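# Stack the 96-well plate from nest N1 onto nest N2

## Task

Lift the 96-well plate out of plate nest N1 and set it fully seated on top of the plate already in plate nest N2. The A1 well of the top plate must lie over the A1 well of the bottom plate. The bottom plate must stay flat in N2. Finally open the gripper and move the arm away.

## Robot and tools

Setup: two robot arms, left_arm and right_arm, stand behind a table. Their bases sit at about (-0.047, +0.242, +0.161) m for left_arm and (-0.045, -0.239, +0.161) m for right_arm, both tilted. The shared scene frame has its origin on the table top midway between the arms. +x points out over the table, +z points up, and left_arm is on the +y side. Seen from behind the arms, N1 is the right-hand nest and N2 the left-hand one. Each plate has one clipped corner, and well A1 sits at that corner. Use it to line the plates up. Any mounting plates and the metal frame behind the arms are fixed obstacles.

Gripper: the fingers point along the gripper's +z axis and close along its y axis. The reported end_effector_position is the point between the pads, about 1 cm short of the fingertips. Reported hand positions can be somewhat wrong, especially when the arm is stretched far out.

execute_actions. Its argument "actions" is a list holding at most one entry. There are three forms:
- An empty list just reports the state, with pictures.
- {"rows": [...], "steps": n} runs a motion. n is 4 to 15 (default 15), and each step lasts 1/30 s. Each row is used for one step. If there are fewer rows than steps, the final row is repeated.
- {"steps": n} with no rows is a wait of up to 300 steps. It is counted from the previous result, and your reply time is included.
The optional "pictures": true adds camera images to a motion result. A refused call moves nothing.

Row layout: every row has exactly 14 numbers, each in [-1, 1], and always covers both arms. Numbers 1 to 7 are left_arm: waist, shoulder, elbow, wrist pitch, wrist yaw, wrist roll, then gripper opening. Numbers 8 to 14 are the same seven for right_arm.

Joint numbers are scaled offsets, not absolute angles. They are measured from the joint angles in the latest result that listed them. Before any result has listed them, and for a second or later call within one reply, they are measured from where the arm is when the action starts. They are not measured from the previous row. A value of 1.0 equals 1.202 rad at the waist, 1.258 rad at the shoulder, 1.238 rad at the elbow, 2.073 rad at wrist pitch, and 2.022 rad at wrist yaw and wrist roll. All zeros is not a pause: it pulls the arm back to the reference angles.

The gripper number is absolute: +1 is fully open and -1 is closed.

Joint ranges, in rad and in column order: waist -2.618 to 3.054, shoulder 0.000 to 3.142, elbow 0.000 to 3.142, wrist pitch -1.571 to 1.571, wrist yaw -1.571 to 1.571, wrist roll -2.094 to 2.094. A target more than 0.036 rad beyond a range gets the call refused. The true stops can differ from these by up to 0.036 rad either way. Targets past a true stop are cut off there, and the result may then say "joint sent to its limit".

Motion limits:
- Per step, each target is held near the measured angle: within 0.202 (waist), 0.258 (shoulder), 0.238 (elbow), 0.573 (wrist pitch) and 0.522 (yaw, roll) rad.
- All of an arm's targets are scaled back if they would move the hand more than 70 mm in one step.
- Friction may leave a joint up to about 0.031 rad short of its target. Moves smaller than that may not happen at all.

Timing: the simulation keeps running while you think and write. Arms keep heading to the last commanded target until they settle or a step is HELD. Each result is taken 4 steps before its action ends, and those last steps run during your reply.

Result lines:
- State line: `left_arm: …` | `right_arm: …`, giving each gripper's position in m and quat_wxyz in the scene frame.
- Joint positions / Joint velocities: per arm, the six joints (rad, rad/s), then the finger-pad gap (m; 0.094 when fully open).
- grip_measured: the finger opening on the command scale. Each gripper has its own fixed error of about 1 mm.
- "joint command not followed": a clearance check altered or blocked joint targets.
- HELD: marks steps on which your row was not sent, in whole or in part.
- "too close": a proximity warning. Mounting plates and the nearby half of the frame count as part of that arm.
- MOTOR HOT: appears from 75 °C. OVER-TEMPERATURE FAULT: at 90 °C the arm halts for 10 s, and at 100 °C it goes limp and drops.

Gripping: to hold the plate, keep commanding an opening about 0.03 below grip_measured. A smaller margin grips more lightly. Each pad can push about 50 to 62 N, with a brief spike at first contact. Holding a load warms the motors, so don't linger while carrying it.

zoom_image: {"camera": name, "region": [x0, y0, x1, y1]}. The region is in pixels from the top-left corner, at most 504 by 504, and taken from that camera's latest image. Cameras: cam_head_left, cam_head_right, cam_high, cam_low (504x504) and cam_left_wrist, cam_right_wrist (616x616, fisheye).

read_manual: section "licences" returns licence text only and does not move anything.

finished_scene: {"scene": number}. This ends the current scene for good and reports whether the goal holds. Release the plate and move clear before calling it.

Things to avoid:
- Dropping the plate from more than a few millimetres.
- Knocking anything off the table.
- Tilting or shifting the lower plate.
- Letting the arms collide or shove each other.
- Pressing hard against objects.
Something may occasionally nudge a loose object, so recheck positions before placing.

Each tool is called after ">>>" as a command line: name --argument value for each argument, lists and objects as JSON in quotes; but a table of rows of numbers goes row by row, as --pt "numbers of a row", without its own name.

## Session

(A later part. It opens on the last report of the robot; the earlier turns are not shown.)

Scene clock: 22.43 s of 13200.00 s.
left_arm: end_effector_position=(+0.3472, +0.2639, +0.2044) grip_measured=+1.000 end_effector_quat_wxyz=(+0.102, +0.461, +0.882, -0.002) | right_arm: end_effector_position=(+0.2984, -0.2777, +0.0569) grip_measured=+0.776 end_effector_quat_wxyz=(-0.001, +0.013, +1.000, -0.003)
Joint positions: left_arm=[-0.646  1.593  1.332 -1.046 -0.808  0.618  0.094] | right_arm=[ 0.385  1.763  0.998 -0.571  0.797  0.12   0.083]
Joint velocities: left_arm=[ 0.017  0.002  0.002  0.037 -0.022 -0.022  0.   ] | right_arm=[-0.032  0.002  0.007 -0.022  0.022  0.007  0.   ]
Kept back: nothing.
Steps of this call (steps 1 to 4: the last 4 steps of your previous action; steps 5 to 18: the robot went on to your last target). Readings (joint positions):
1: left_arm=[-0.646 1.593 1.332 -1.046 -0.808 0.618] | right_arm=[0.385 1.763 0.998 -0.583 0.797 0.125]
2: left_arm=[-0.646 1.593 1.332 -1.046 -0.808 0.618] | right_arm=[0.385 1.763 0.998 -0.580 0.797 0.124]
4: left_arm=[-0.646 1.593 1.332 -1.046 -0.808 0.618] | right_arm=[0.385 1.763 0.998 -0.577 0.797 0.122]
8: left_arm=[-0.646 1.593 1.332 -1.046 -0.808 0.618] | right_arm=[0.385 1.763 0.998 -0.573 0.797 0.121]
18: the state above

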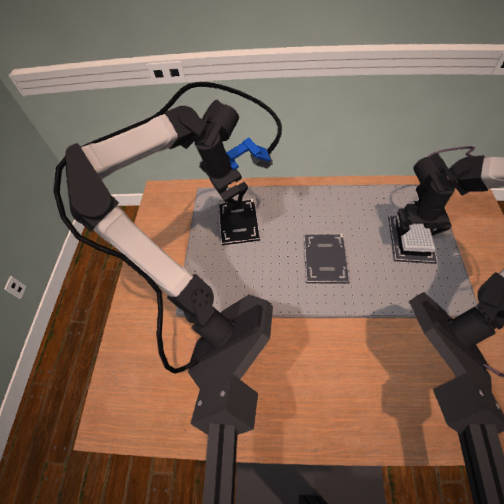

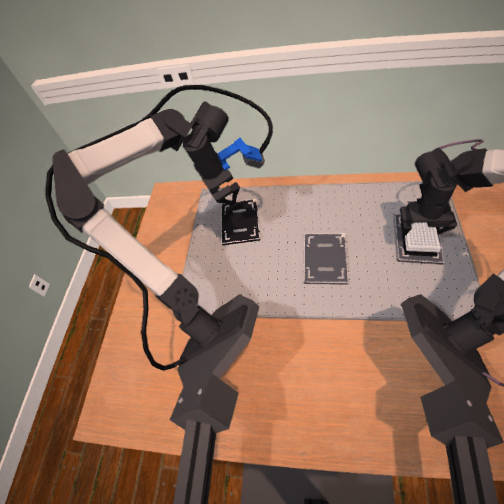

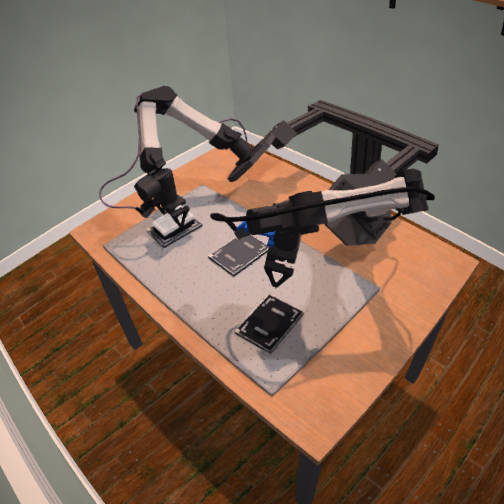

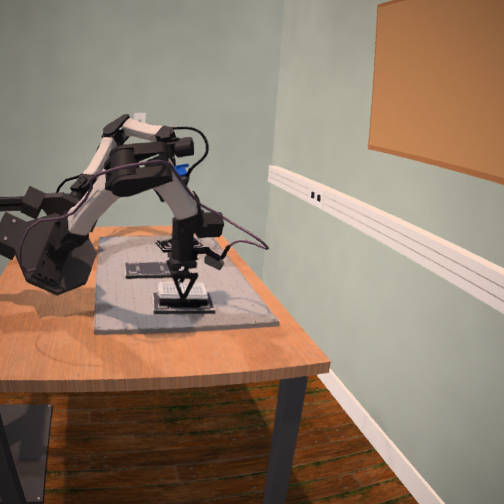

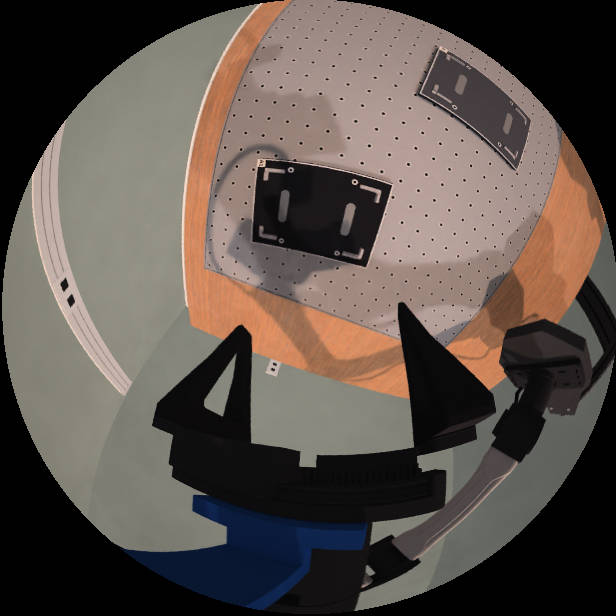

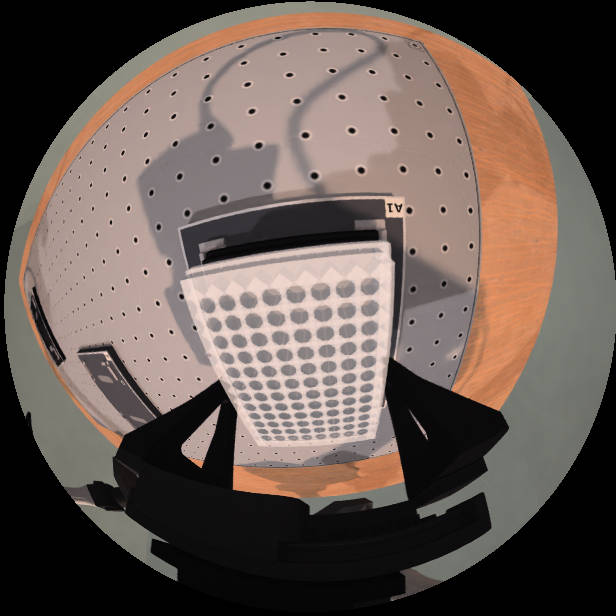

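>>> execute_actions --actions '[{"rows":[[0,0,0,0,0,0,1,-0.023,0.02,-0.028,0.028,-0.006,-0.016,0.74]]}]'

>>> execute_actions --actions '[{"steps":15}]' --pictures true

>>> zoom_image --camera "cam_right_wrist" --region '[150,170,450,450]'

>>> zoom_image --camera "cam_low" --region '[140,260,230,325]'

Scene clock: 23.10 s of 13200.00 s.
left_arm: end_effector_position=(+0.3472, +0.2639, +0.2044) grip_measured=+1.000 end_effector_quat_wxyz=(+0.102, +0.461, +0.882, -0.002) | right_arm: end_effector_position=(+0.3005, -0.2785, +0.0503) grip_measured=+0.776 end_effector_quat_wxyz=(+0.002, +0.016, +1.000, -0.004)
Joint positions: left_arm=[-0.646  1.593  1.332 -1.046 -0.808  0.618  0.094] | right_arm=[ 0.369  1.773  0.989 -0.527  0.796  0.099  0.083]
Joint velocities: left_arm=[-0.002 -0.012 -0.012 -0.022 -0.037  0.007  0.   ] | right_arm=[-0.017 -0.002  0.007  0.007 -0.051  0.007 -0.001]
Steps of this call (steps 1 to 9: the robot went on to your last target; steps 10 to 20: the first 11 steps of this action). Readings (joint positions):
10: left_arm=[-0.646 1.593 1.332 -1.046 -0.808 0.618] | right_arm=[0.383 1.763 0.996 -0.565 0.796 0.116]
11: left_arm=[-0.646 1.593 1.332 -1.046 -0.808 0.618] | right_arm=[0.381 1.765 0.995 -0.556 0.796 0.112]
13: left_arm=[-0.646 1.593 1.332 -1.046 -0.808 0.618] | right_arm=[0.373 1.770 0.992 -0.543 0.796 0.107]
17: left_arm=[-0.646 1.593 1.332 -1.046 -0.808 0.618] | right_arm=[0.369 1.773 0.989 -0.532 0.796 0.101]
20: the state above

Scene clock: 23.60 s of 13200.00 s.
left_arm: end_effector_position=(+0.3472, +0.2639, +0.2044) grip_measured=+1.000 end_effector_quat_wxyz=(+0.102, +0.461, +0.882, -0.002) | right_arm: end_effector_position=(+0.3013, -0.2784, +0.0503) grip_measured=+0.776 end_effector_quat_wxyz=(+0.004, +0.016, +1.000, -0.004)
Joint positions: left_arm=[-0.646  1.593  1.332 -1.046 -0.808  0.618  0.094] | right_arm=[ 0.369  1.773  0.989 -0.524  0.796  0.096  0.083]
Joint velocities: left_arm=[-0.022  0.002 -0.012 -0.051  0.022 -0.007  0.   ] | right_arm=[-0.007 -0.007 -0.012 -0.007 -0.066 -0.007 -0.001]
Kept back: nothing.
Steps of this call (steps 1 to 4: the last 4 steps of your previous action; steps 5 to 15: the robot went on to your last target). Readings (joint positions):
1: left_arm=[-0.646 1.593 1.332 -1.046 -0.808 0.618] | right_arm=[0.369 1.773 0.989 -0.527 0.796 0.098]
2: left_arm=[-0.646 1.593 1.332 -1.046 -0.808 0.618] | right_arm=[0.369 1.773 0.989 -0.526 0.796 0.098]
4: left_arm=[-0.646 1.593 1.332 -1.046 -0.808 0.618] | right_arm=[0.369 1.773 0.989 -0.525 0.796 0.097]
8: left_arm=[-0.646 1.593 1.332 -1.046 -0.808 0.618] | right_arm=[0.369 1.773 0.989 -0.524 0.796 0.097]
15: the state above
All arms were judged still, so your last target was given up. Only a new action makes them travel on or press farther. Fingers that are still opening or closing keep moving.

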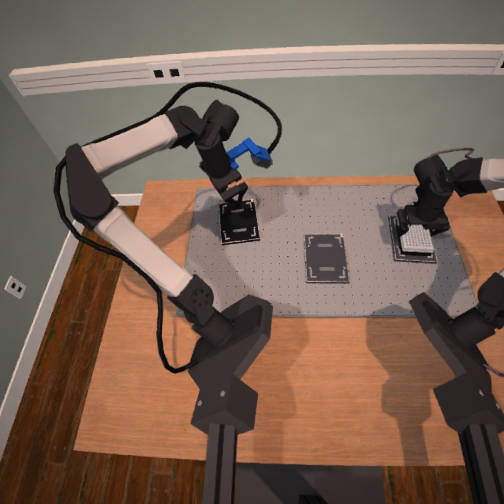

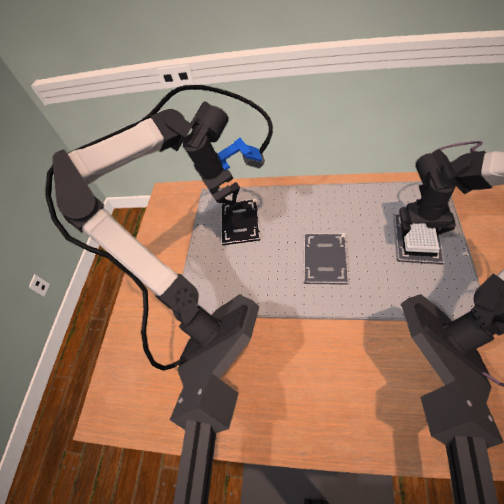

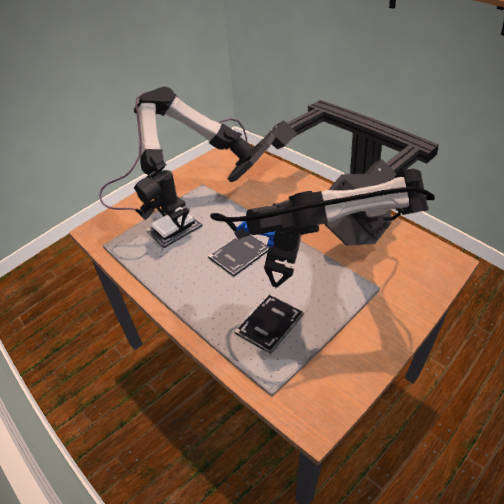

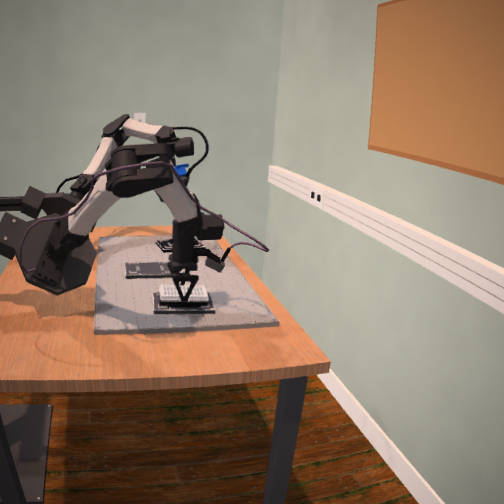

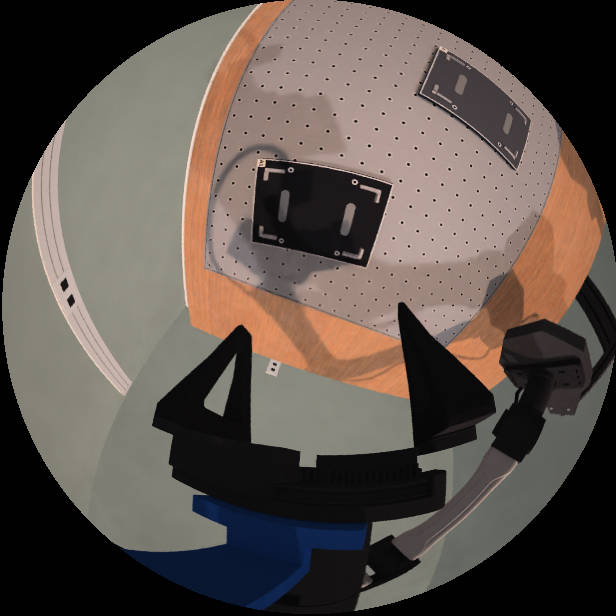

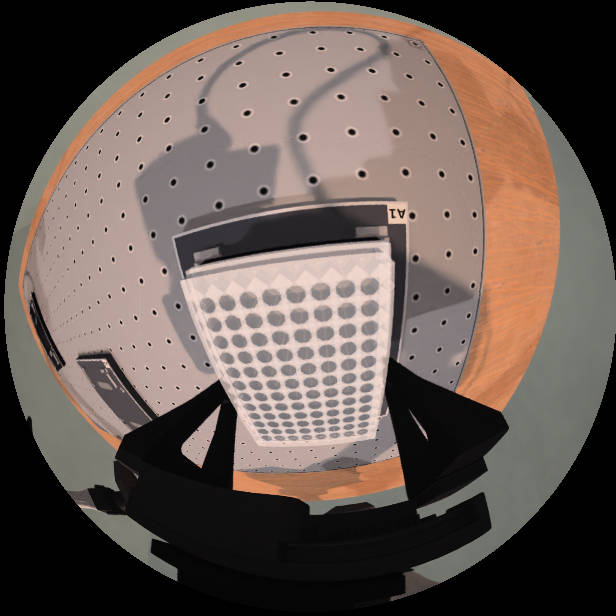

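Region (150, 170, 450, 450) of cam_right_wrist's 616x616 image, scaled by 1.680, with more detail than that image has; it fills the top 470 rows of this view, and the rest is white.

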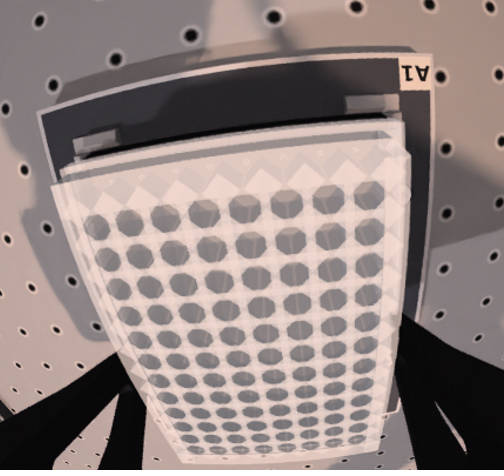

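Region (140, 260, 230, 325) of cam_low's 504x504 image, scaled by 5.600, with more detail than that image has.

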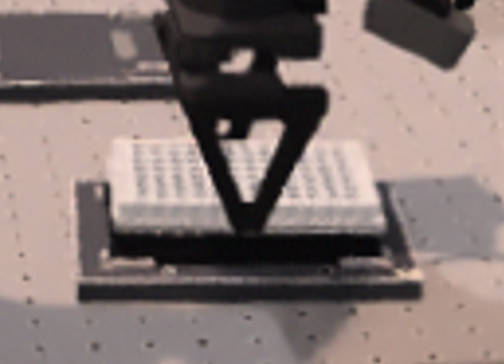

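>>> execute_actions --actions '[{"rows":[[0,0,0,0,0,0,1,0,0,0,-0.011,0,0,0.74]],"steps":10}]'

>>> execute_actions --actions '[{"rows":[[0,0,0,0,0,0,1,-0.013,0.018,-0.02,0.012,0,-0.007,0.74]],"steps":12}]' --pictures true

>>> zoom_image --camera "cam_low" --region '[140,260,230,325]'

Scene clock: 24.17 s of 13200.00 s.
left_arm: end_effector_position=(+0.3472, +0.2639, +0.2044) grip_measured=+1.000 end_effector_quat_wxyz=(+0.102, +0.461, +0.882, -0.002) | right_arm: end_effector_position=(+0.3003, -0.2785, +0.0503) grip_measured=+0.776 end_effector_quat_wxyz=(+0.002, +0.015, +1.000, -0.004)
Joint positions: left_arm=[-0.646  1.593  1.332 -1.046 -0.808  0.618  0.094] | right_arm=[ 0.369  1.773  0.989 -0.529  0.796  0.096  0.083]
Joint velocities: left_arm=[-0.012 -0.007  0.002 -0.081 -0.051 -0.007  0.   ] | right_arm=[ 0.017 -0.022 -0.002 -0.037  0.037 -0.007 -0.001]
Steps of this call (steps 1 to 11: nothing new was sent; steps 12 to 17: the first 6 steps of this action). Readings (joint positions):
12: left_arm=[-0.646 1.593 1.332 -1.046 -0.808 0.618] | right_arm=[0.369 1.773 0.989 -0.524 0.796 0.096]
13: left_arm=[-0.646 1.593 1.332 -1.046 -0.808 0.618] | right_arm=[0.369 1.773 0.989 -0.525 0.796 0.096]
15: left_arm=[-0.646 1.593 1.332 -1.046 -0.808 0.618] | right_arm=[0.369 1.773 0.989 -0.527 0.796 0.096]
17: the state above

Scene clock: 24.57 s of 13200.00 s.
left_arm: end_effector_position=(+0.3472, +0.2639, +0.2044) grip_measured=+1.000 end_effector_quat_wxyz=(+0.102, +0.461, +0.882, -0.002) | right_arm: end_effector_position=(+0.3012, -0.2773, +0.0492) grip_measured=+0.776 end_effector_quat_wxyz=(+0.003, +0.014, +1.000, -0.004)
Joint positions: left_arm=[-0.646  1.593  1.332 -1.046 -0.808  0.618  0.094] | right_arm=[ 0.369  1.778  0.989 -0.52   0.796  0.093  0.083]
Joint velocities: left_arm=[ 0.007 -0.007  0.012 -0.051  0.007 -0.066  0.   ] | right_arm=[ 0.002  0.002 -0.002 -0.081 -0.081  0.007  0.   ]
Steps of this call (steps 1 to 4: the last 4 steps of your previous action; steps 5 to 12: the first 8 steps of this action, its rows measured from where the robot was after step 4). Readings (joint positions):
4: left_arm=[-0.646 1.593 1.332 -1.046 -0.808 0.618] | right_arm=[0.369 1.773 0.989 -0.530 0.796 0.096]
5: left_arm=[-0.646 1.593 1.332 -1.046 -0.808 0.618] | right_arm=[0.369 1.773 0.989 -0.529 0.796 0.096]
6: left_arm=[-0.646 1.593 1.332 -1.046 -0.808 0.618] | right_arm=[0.369 1.774 0.989 -0.527 0.796 0.095]
8: left_arm=[-0.646 1.593 1.332 -1.046 -0.808 0.618] | right_arm=[0.369 1.777 0.989 -0.522 0.796 0.094]
12: the state above

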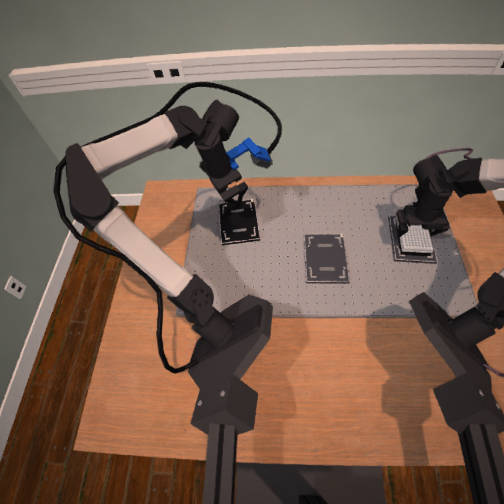

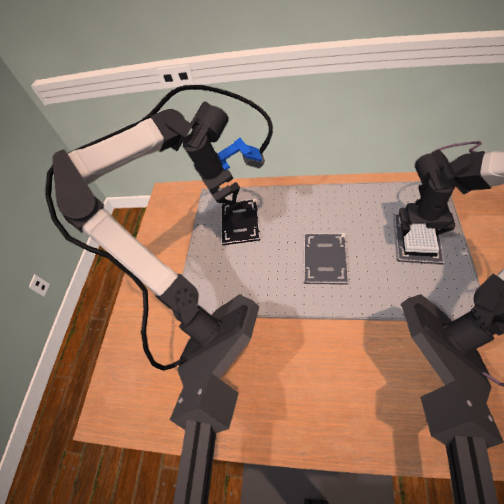

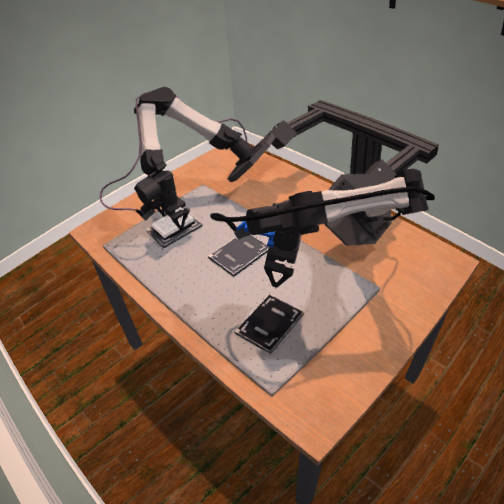

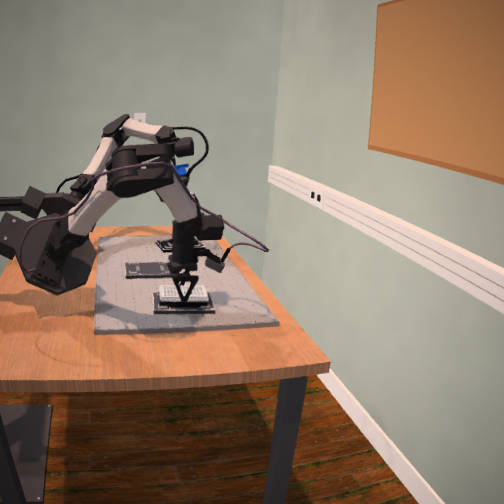

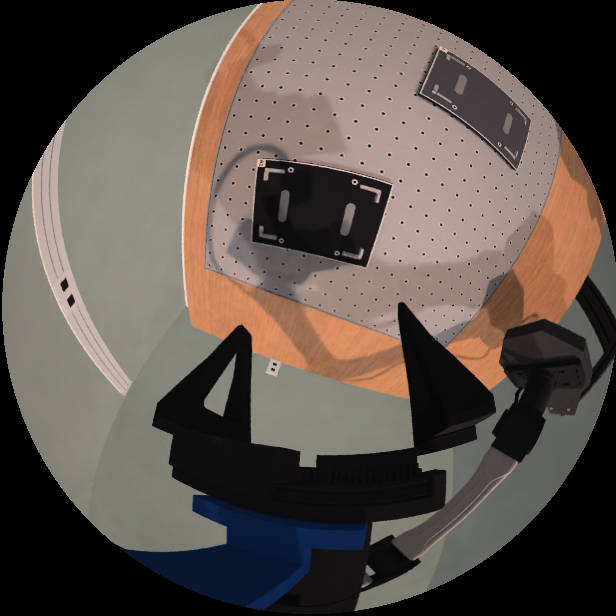

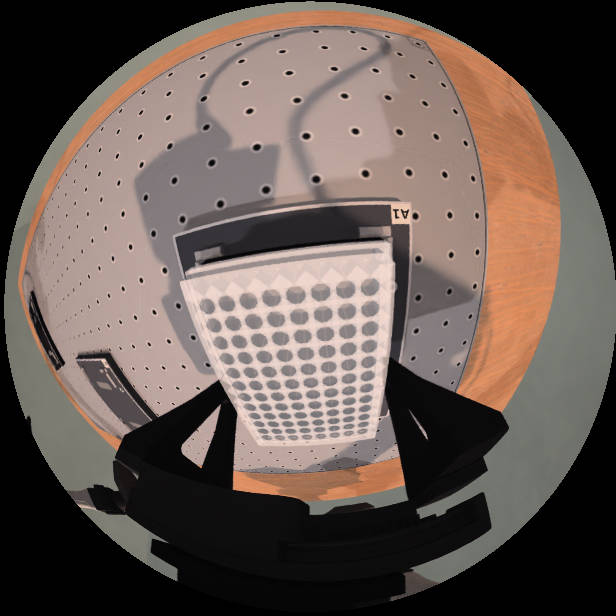

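Region (140, 260, 230, 325) of cam_low's 504x504 image, scaled by 5.600, with more detail than that image has.

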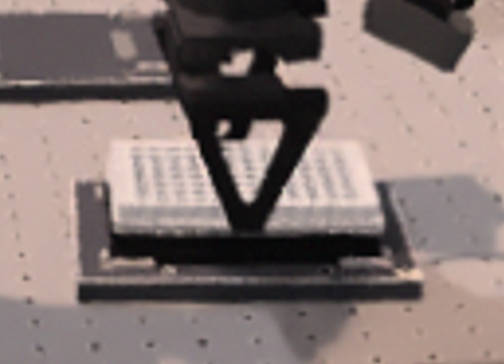

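q1 and q3 didn't move; push those, and pull x back.

>>> execute_actions --actions '[{"rows":[[0,0,0,0,0,0,1,-0.02,0,-0.028,-0.012,0,0,0.74]],"steps":15}]' --pictures true

>>> zoom_image --camera "cam_low" --region '[140,260,230,325]'

Scene clock: 25.07 s of 13200.00 s.
left_arm: end_effector_position=(+0.3472, +0.2639, +0.2044) grip_measured=+1.000 end_effector_quat_wxyz=(+0.102, +0.461, +0.882, -0.002) | right_arm: end_effector_position=(+0.3005, -0.2783, +0.0484) grip_measured=+0.776 end_effector_quat_wxyz=(+0.001, +0.015, +1.000, -0.004)
Joint positions: left_arm=[-0.646  1.593  1.332 -1.046 -0.808  0.618  0.094] | right_arm=[ 0.365  1.778  0.989 -0.522  0.796  0.093  0.083]
Joint velocities: left_arm=[ 0.002  0.002 -0.002 -0.066  0.022  0.081  0.   ] | right_arm=[-0.002  0.002 -0.012 -0.022  0.022 -0.081  0.   ]
Steps of this call (steps 1 to 4: the last 4 steps of your previous action; steps 5 to 15: the first 11 steps of this action). Readings (joint positions):
5: left_arm=[-0.646 1.593 1.332 -1.046 -0.808 0.618] | right_arm=[0.368 1.778 0.989 -0.521 0.796 0.093]
6: left_arm=[-0.646 1.593 1.332 -1.046 -0.808 0.618] | right_arm=[0.367 1.778 0.989 -0.521 0.796 0.093]
8: left_arm=[-0.646 1.593 1.332 -1.046 -0.808 0.618] | right_arm=[0.365 1.778 0.989 -0.522 0.796 0.093]
12: left_arm=[-0.646 1.593 1.332 -1.046 -0.808 0.618] | right_arm=[0.365 1.778 0.989 -0.522 0.796 0.093]
15: the state above

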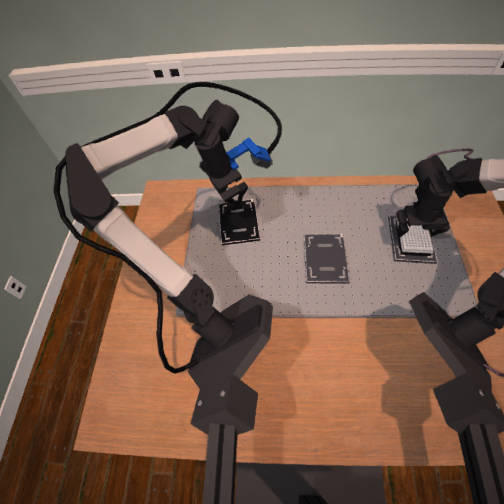

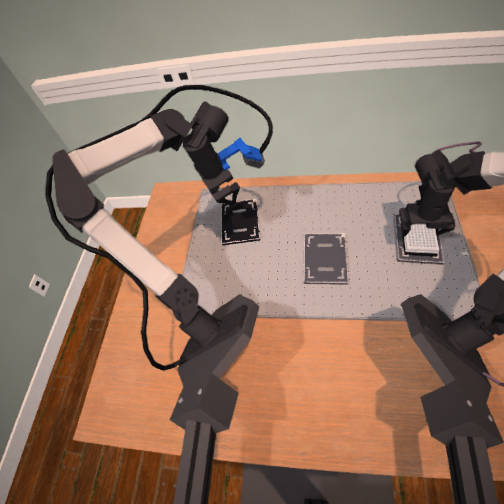

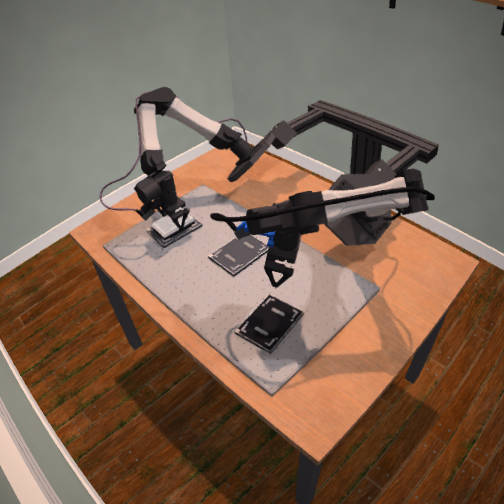

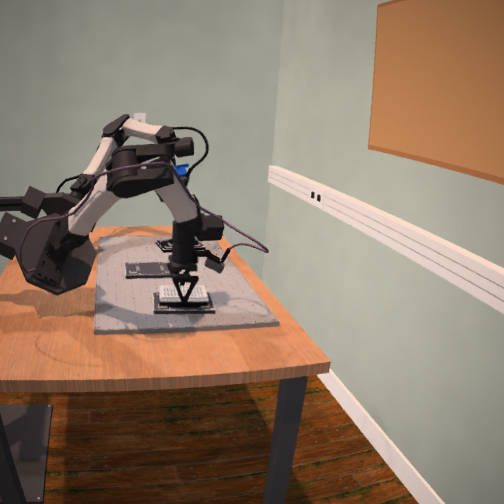

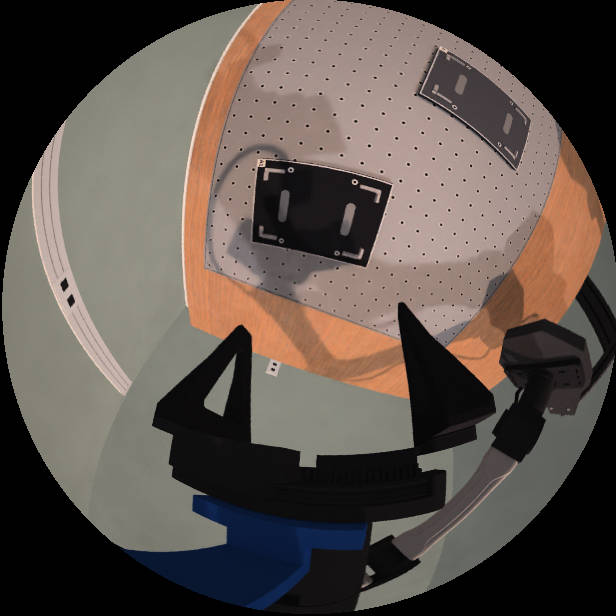

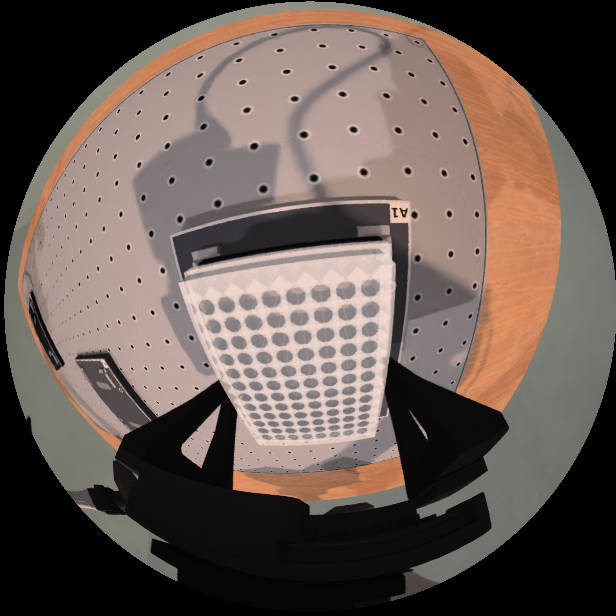

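Region (140, 260, 230, 325) of cam_low's 504x504 image, scaled by 5.600, with more detail than that image has.

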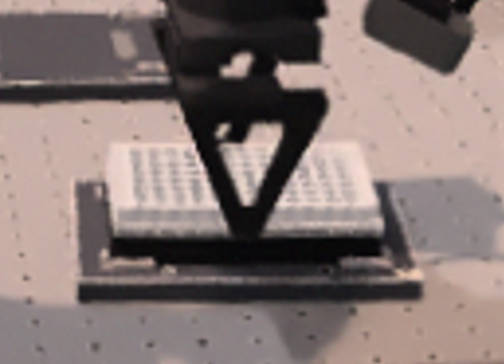

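Blocked; test capture both ways.

>>> execute_actions --actions '[{"rows":[[0,0,0,0,0,0,1,0,0,0,-0.02,0,0,0.74]],"steps":12}]'

>>> execute_actions --actions '[{"rows":[[0,0,0,0,0,0,1,0,0,0,0.02,0,0,0.74]],"steps":12}]'

Scene clock: 25.47 s of 13200.00 s.
left_arm: end_effector_position=(+0.3472, +0.2639, +0.2044) grip_measured=+1.000 end_effector_quat_wxyz=(+0.102, +0.461, +0.882, -0.002) | right_arm: end_effector_position=(+0.2999, -0.2783, +0.0484) grip_measured=+0.776 end_effector_quat_wxyz=(+0.000, +0.014, +1.000, -0.005)
Joint positions: left_arm=[-0.646  1.593  1.332 -1.046 -0.808  0.618  0.094] | right_arm=[ 0.365  1.778  0.989 -0.524  0.796  0.093  0.083]
Joint velocities: left_arm=[-0.022 -0.002  0.007  0.051 -0.037 -0.081  0.   ] | right_arm=[ 0.007 -0.007 -0.002  0.037 -0.007  0.037 -0.   ]
Steps of this call (steps 1 to 4: the last 4 steps of your previous action; steps 5 to 12: the first 8 steps of this action). Readings (joint positions):
5: left_arm=[-0.646 1.593 1.332 -1.046 -0.808 0.618] | right_arm=[0.365 1.778 0.989 -0.523 0.796 0.093]
6: left_arm=[-0.646 1.593 1.332 -1.046 -0.808 0.618] | right_arm=[0.365 1.778 0.989 -0.524 0.796 0.093]
8: left_arm=[-0.646 1.593 1.332 -1.046 -0.808 0.618] | right_arm=[0.365 1.778 0.989 -0.524 0.796 0.093]
12: the state above

Scene clock: 25.87 s of 13200.00 s.
left_arm: end_effector_position=(+0.3472, +0.2639, +0.2044) grip_measured=+1.000 end_effector_quat_wxyz=(+0.102, +0.461, +0.882, -0.002) | right_arm: end_effector_position=(+0.3010, -0.2783, +0.0484) grip_measured=+0.776 end_effector_quat_wxyz=(+0.002, +0.016, +1.000, -0.004)
Joint positions: left_arm=[-0.646  1.593  1.332 -1.046 -0.808  0.618  0.094] | right_arm=[ 0.365  1.778  0.989 -0.519  0.796  0.093  0.083]
Joint velocities: left_arm=[ 0.007  0.012 -0.007  0.037 -0.007 -0.037  0.   ] | right_arm=[ 0.002 -0.007 -0.007  0.022 -0.037  0.037  0.   ]
Steps of this call (steps 1 to 4: the last 4 steps of your previous action; steps 5 to 12: the first 8 steps of this action, its rows measured from where the robot was after step 4). Readings (joint positions):
4: left_arm=[-0.646 1.593 1.332 -1.046 -0.808 0.618] | right_arm=[0.365 1.778 0.989 -0.524 0.796 0.093]
5: left_arm=[-0.646 1.593 1.332 -1.046 -0.808 0.618] | right_arm=[0.365 1.778 0.989 -0.522 0.796 0.093]
6: left_arm=[-0.646 1.593 1.332 -1.046 -0.808 0.618] | right_arm=[0.365 1.778 0.989 -0.521 0.796 0.093]
8: left_arm=[-0.646 1.593 1.332 -1.046 -0.808 0.618] | right_arm=[0.365 1.778 0.989 -0.519 0.796 0.093]
12: the state above

Captured.

>>> execute_actions --actions '[{"rows":[[0,0,0,0,0,0,1,0,0,0,0,0,0,1]],"steps":10}]'

>>> execute_actions --actions '[{"rows":[[0,0,0,0,0,0,1,0.09,-0.05,0.06,-0.12,0,0.06,1]],"steps":15}]'

>>> execute_actions --actions '[{"rows":[[0,0,0,0,0,0,1,0.09,-0.2,0.06,-0.1,0,0,1]],"steps":15}]' --pictures true

>>> zoom_image --camera "cam_low" --region '[140,260,230,325]'

Scene clock: 26.20 s of 13200.00 s.
left_arm: end_effector_position=(+0.3472, +0.2639, +0.2044) grip_measured=+1.000 end_effector_quat_wxyz=(+0.102, +0.461, +0.882, -0.002) | right_arm: end_effector_position=(+0.3009, -0.2783, +0.0484) grip_measured=+1.000 end_effector_quat_wxyz=(+0.002, +0.016, +1.000, -0.004)
Joint positions: left_arm=[-0.646  1.593  1.332 -1.046 -0.808  0.618  0.094] | right_arm=[ 0.365  1.778  0.989 -0.519  0.796  0.093  0.094]
Joint velocities: left_arm=[ 0.007  0.007  0.002  0.007 -0.022 -0.066  0.   ] | right_arm=[-0.002  0.022  0.002  0.022  0.007 -0.037  0.   ]
Steps of this call (steps 1 to 4: the last 4 steps of your previous action; steps 5 to 10: the first 6 steps of this action). Readings (joint positions):
5: left_arm=[-0.646 1.593 1.332 -1.046 -0.808 0.618] | right_arm=[0.365 1.778 0.989 -0.519 0.796 0.093]
6: left_arm=[-0.646 1.593 1.332 -1.046 -0.808 0.618] | right_arm=[0.365 1.778 0.989 -0.519 0.796 0.093]
8: left_arm=[-0.646 1.593 1.332 -1.046 -0.808 0.618] | right_arm=[0.365 1.778 0.989 -0.519 0.796 0.093]
10: the state above

Scene clock: 26.70 s of 13200.00 s.
left_arm: end_effector_position=(+0.3472, +0.2639, +0.2044) grip_measured=+1.000 end_effector_quat_wxyz=(+0.102, +0.461, +0.882, -0.002) | right_arm: end_effector_position=(+0.3009, -0.2708, +0.0945) grip_measured=+1.000 end_effector_quat_wxyz=(+0.010, -0.004, +1.000, +0.009)
Joint positions: left_arm=[-0.646  1.593  1.332 -1.046 -0.808  0.618  0.094] | right_arm=[ 0.481  1.716  1.049 -0.73   0.797  0.195  0.094]
Joint velocities: left_arm=[-0.012  0.002 -0.002 -0.022 -0.007  0.037  0.   ] | right_arm=[-0.022 -0.007  0.017 -0.198  0.007  0.081  0.   ]
Steps of this call (steps 1 to 4: the last 4 steps of your previous action; steps 5 to 15: the first 11 steps of this action, its rows measured from where the robot was after step 4). Readings (joint positions):
4: left_arm=[-0.646 1.593 1.332 -1.046 -0.808 0.618] | right_arm=[0.365 1.778 0.989 -0.519 0.796 0.093]
5: left_arm=[-0.646 1.593 1.332 -1.046 -0.808 0.618] | right_arm=[0.374 1.775 0.998 -0.549 0.797 0.110]
6: left_arm=[-0.646 1.593 1.332 -1.046 -0.808 0.618] | right_arm=[0.395 1.766 1.009 -0.597 0.797 0.129]
8: left_arm=[-0.646 1.593 1.332 -1.046 -0.808 0.618] | right_arm=[0.450 1.740 1.029 -0.656 0.797 0.157]
12: left_arm=[-0.646 1.593 1.332 -1.046 -0.808 0.618] | right_arm=[0.481 1.716 1.049 -0.704 0.797 0.185]
15: the state above

Scene clock: 27.20 s of 13200.00 s.
left_arm: end_effector_position=(+0.3472, +0.2639, +0.2044) grip_measured=+1.000 end_effector_quat_wxyz=(+0.102, +0.461, +0.882, -0.002) | right_arm: end_effector_position=(+0.3190, -0.3123, +0.1843) grip_measured=+1.000 end_effector_quat_wxyz=(+0.104, +0.024, +0.993, +0.042)
Joint positions: left_arm=[-0.646  1.593  1.332 -1.046 -0.808  0.618  0.094] | right_arm=[ 0.592  1.445  1.127 -0.905  0.798  0.202  0.094]
Joint velocities: left_arm=[-0.032 -0.007 -0.027 -0.022  0.022 -0.081  0.   ] | right_arm=[-0.017  0.09  -0.017 -0.256 -0.022  0.007  0.   ]
Steps of this call (steps 1 to 4: the last 4 steps of your previous action; steps 5 to 15: the first 11 steps of this action, its rows measured from where the robot was after step 4). Readings (joint positions):
4: left_arm=[-0.646 1.593 1.332 -1.046 -0.808 0.618] | right_arm=[0.481 1.716 1.049 -0.744 0.797 0.201]
5: left_arm=[-0.646 1.593 1.332 -1.046 -0.808 0.618] | right_arm=[0.488 1.699 1.051 -0.758 0.796 0.202]
6: left_arm=[-0.646 1.593 1.332 -1.046 -0.808 0.618] | right_arm=[0.505 1.663 1.051 -0.792 0.794 0.202]
8: left_arm=[-0.646 1.593 1.332 -1.046 -0.808 0.618] | right_arm=[0.555 1.556 1.069 -0.849 0.794 0.202]
12: left_arm=[-0.646 1.593 1.332 -1.046 -0.808 0.618] | right_arm=[0.592 1.441 1.126 -0.882 0.797 0.202]
15: the state above

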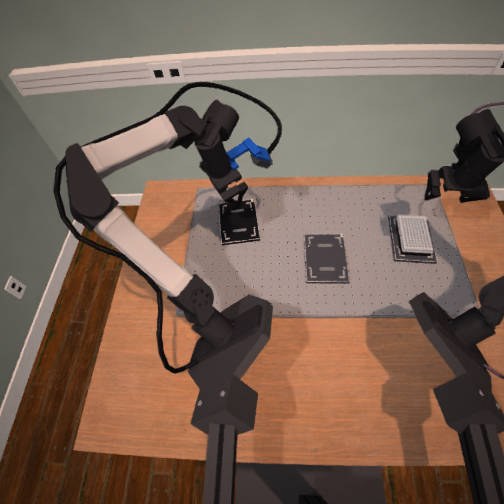

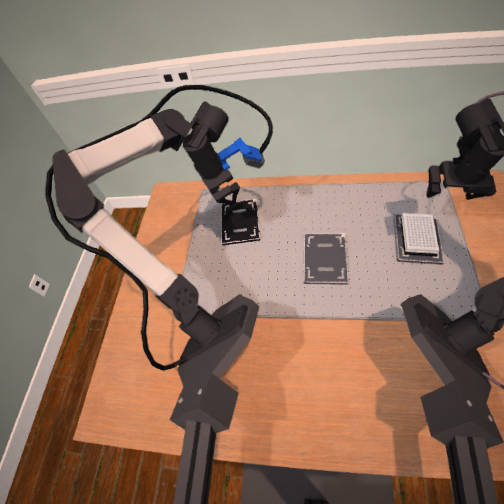

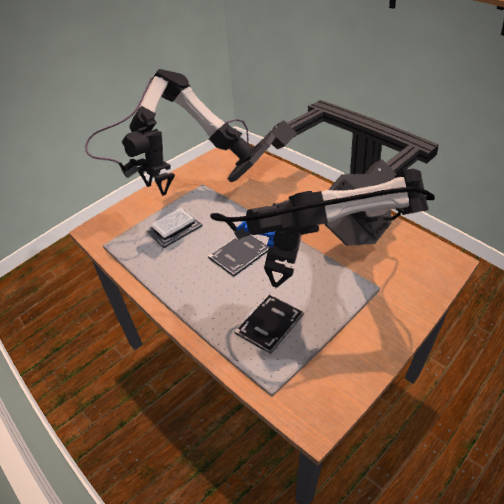

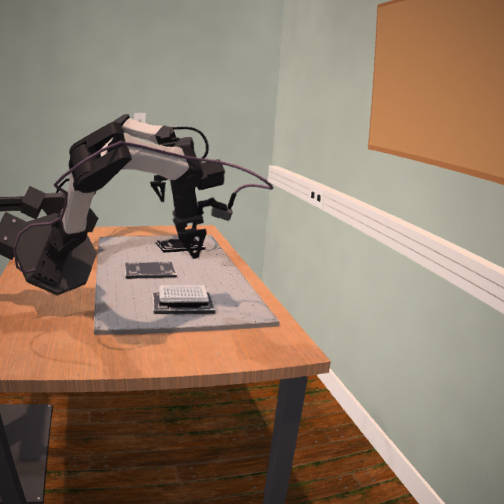

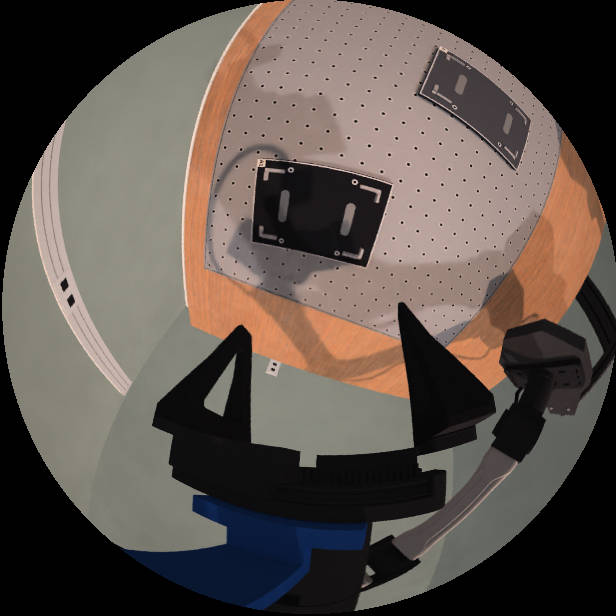

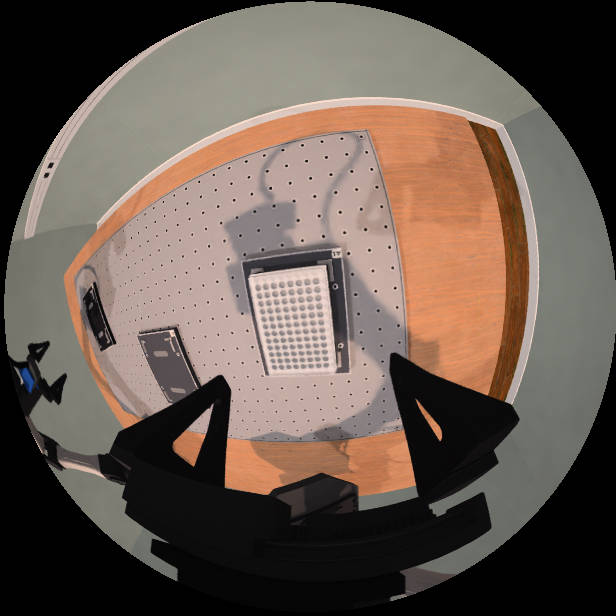

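Region (140, 260, 230, 325) of cam_low's 504x504 image, scaled by 5.600, with more detail than that image has.

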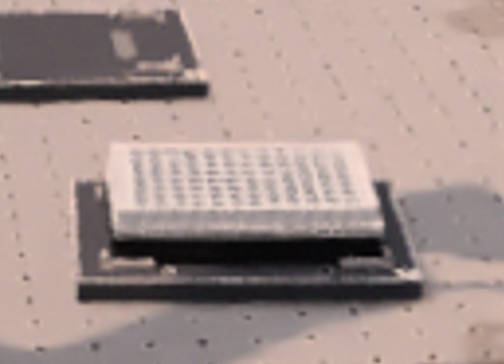

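>>> finished_scene --scene 2

The scene is finished: the task was done.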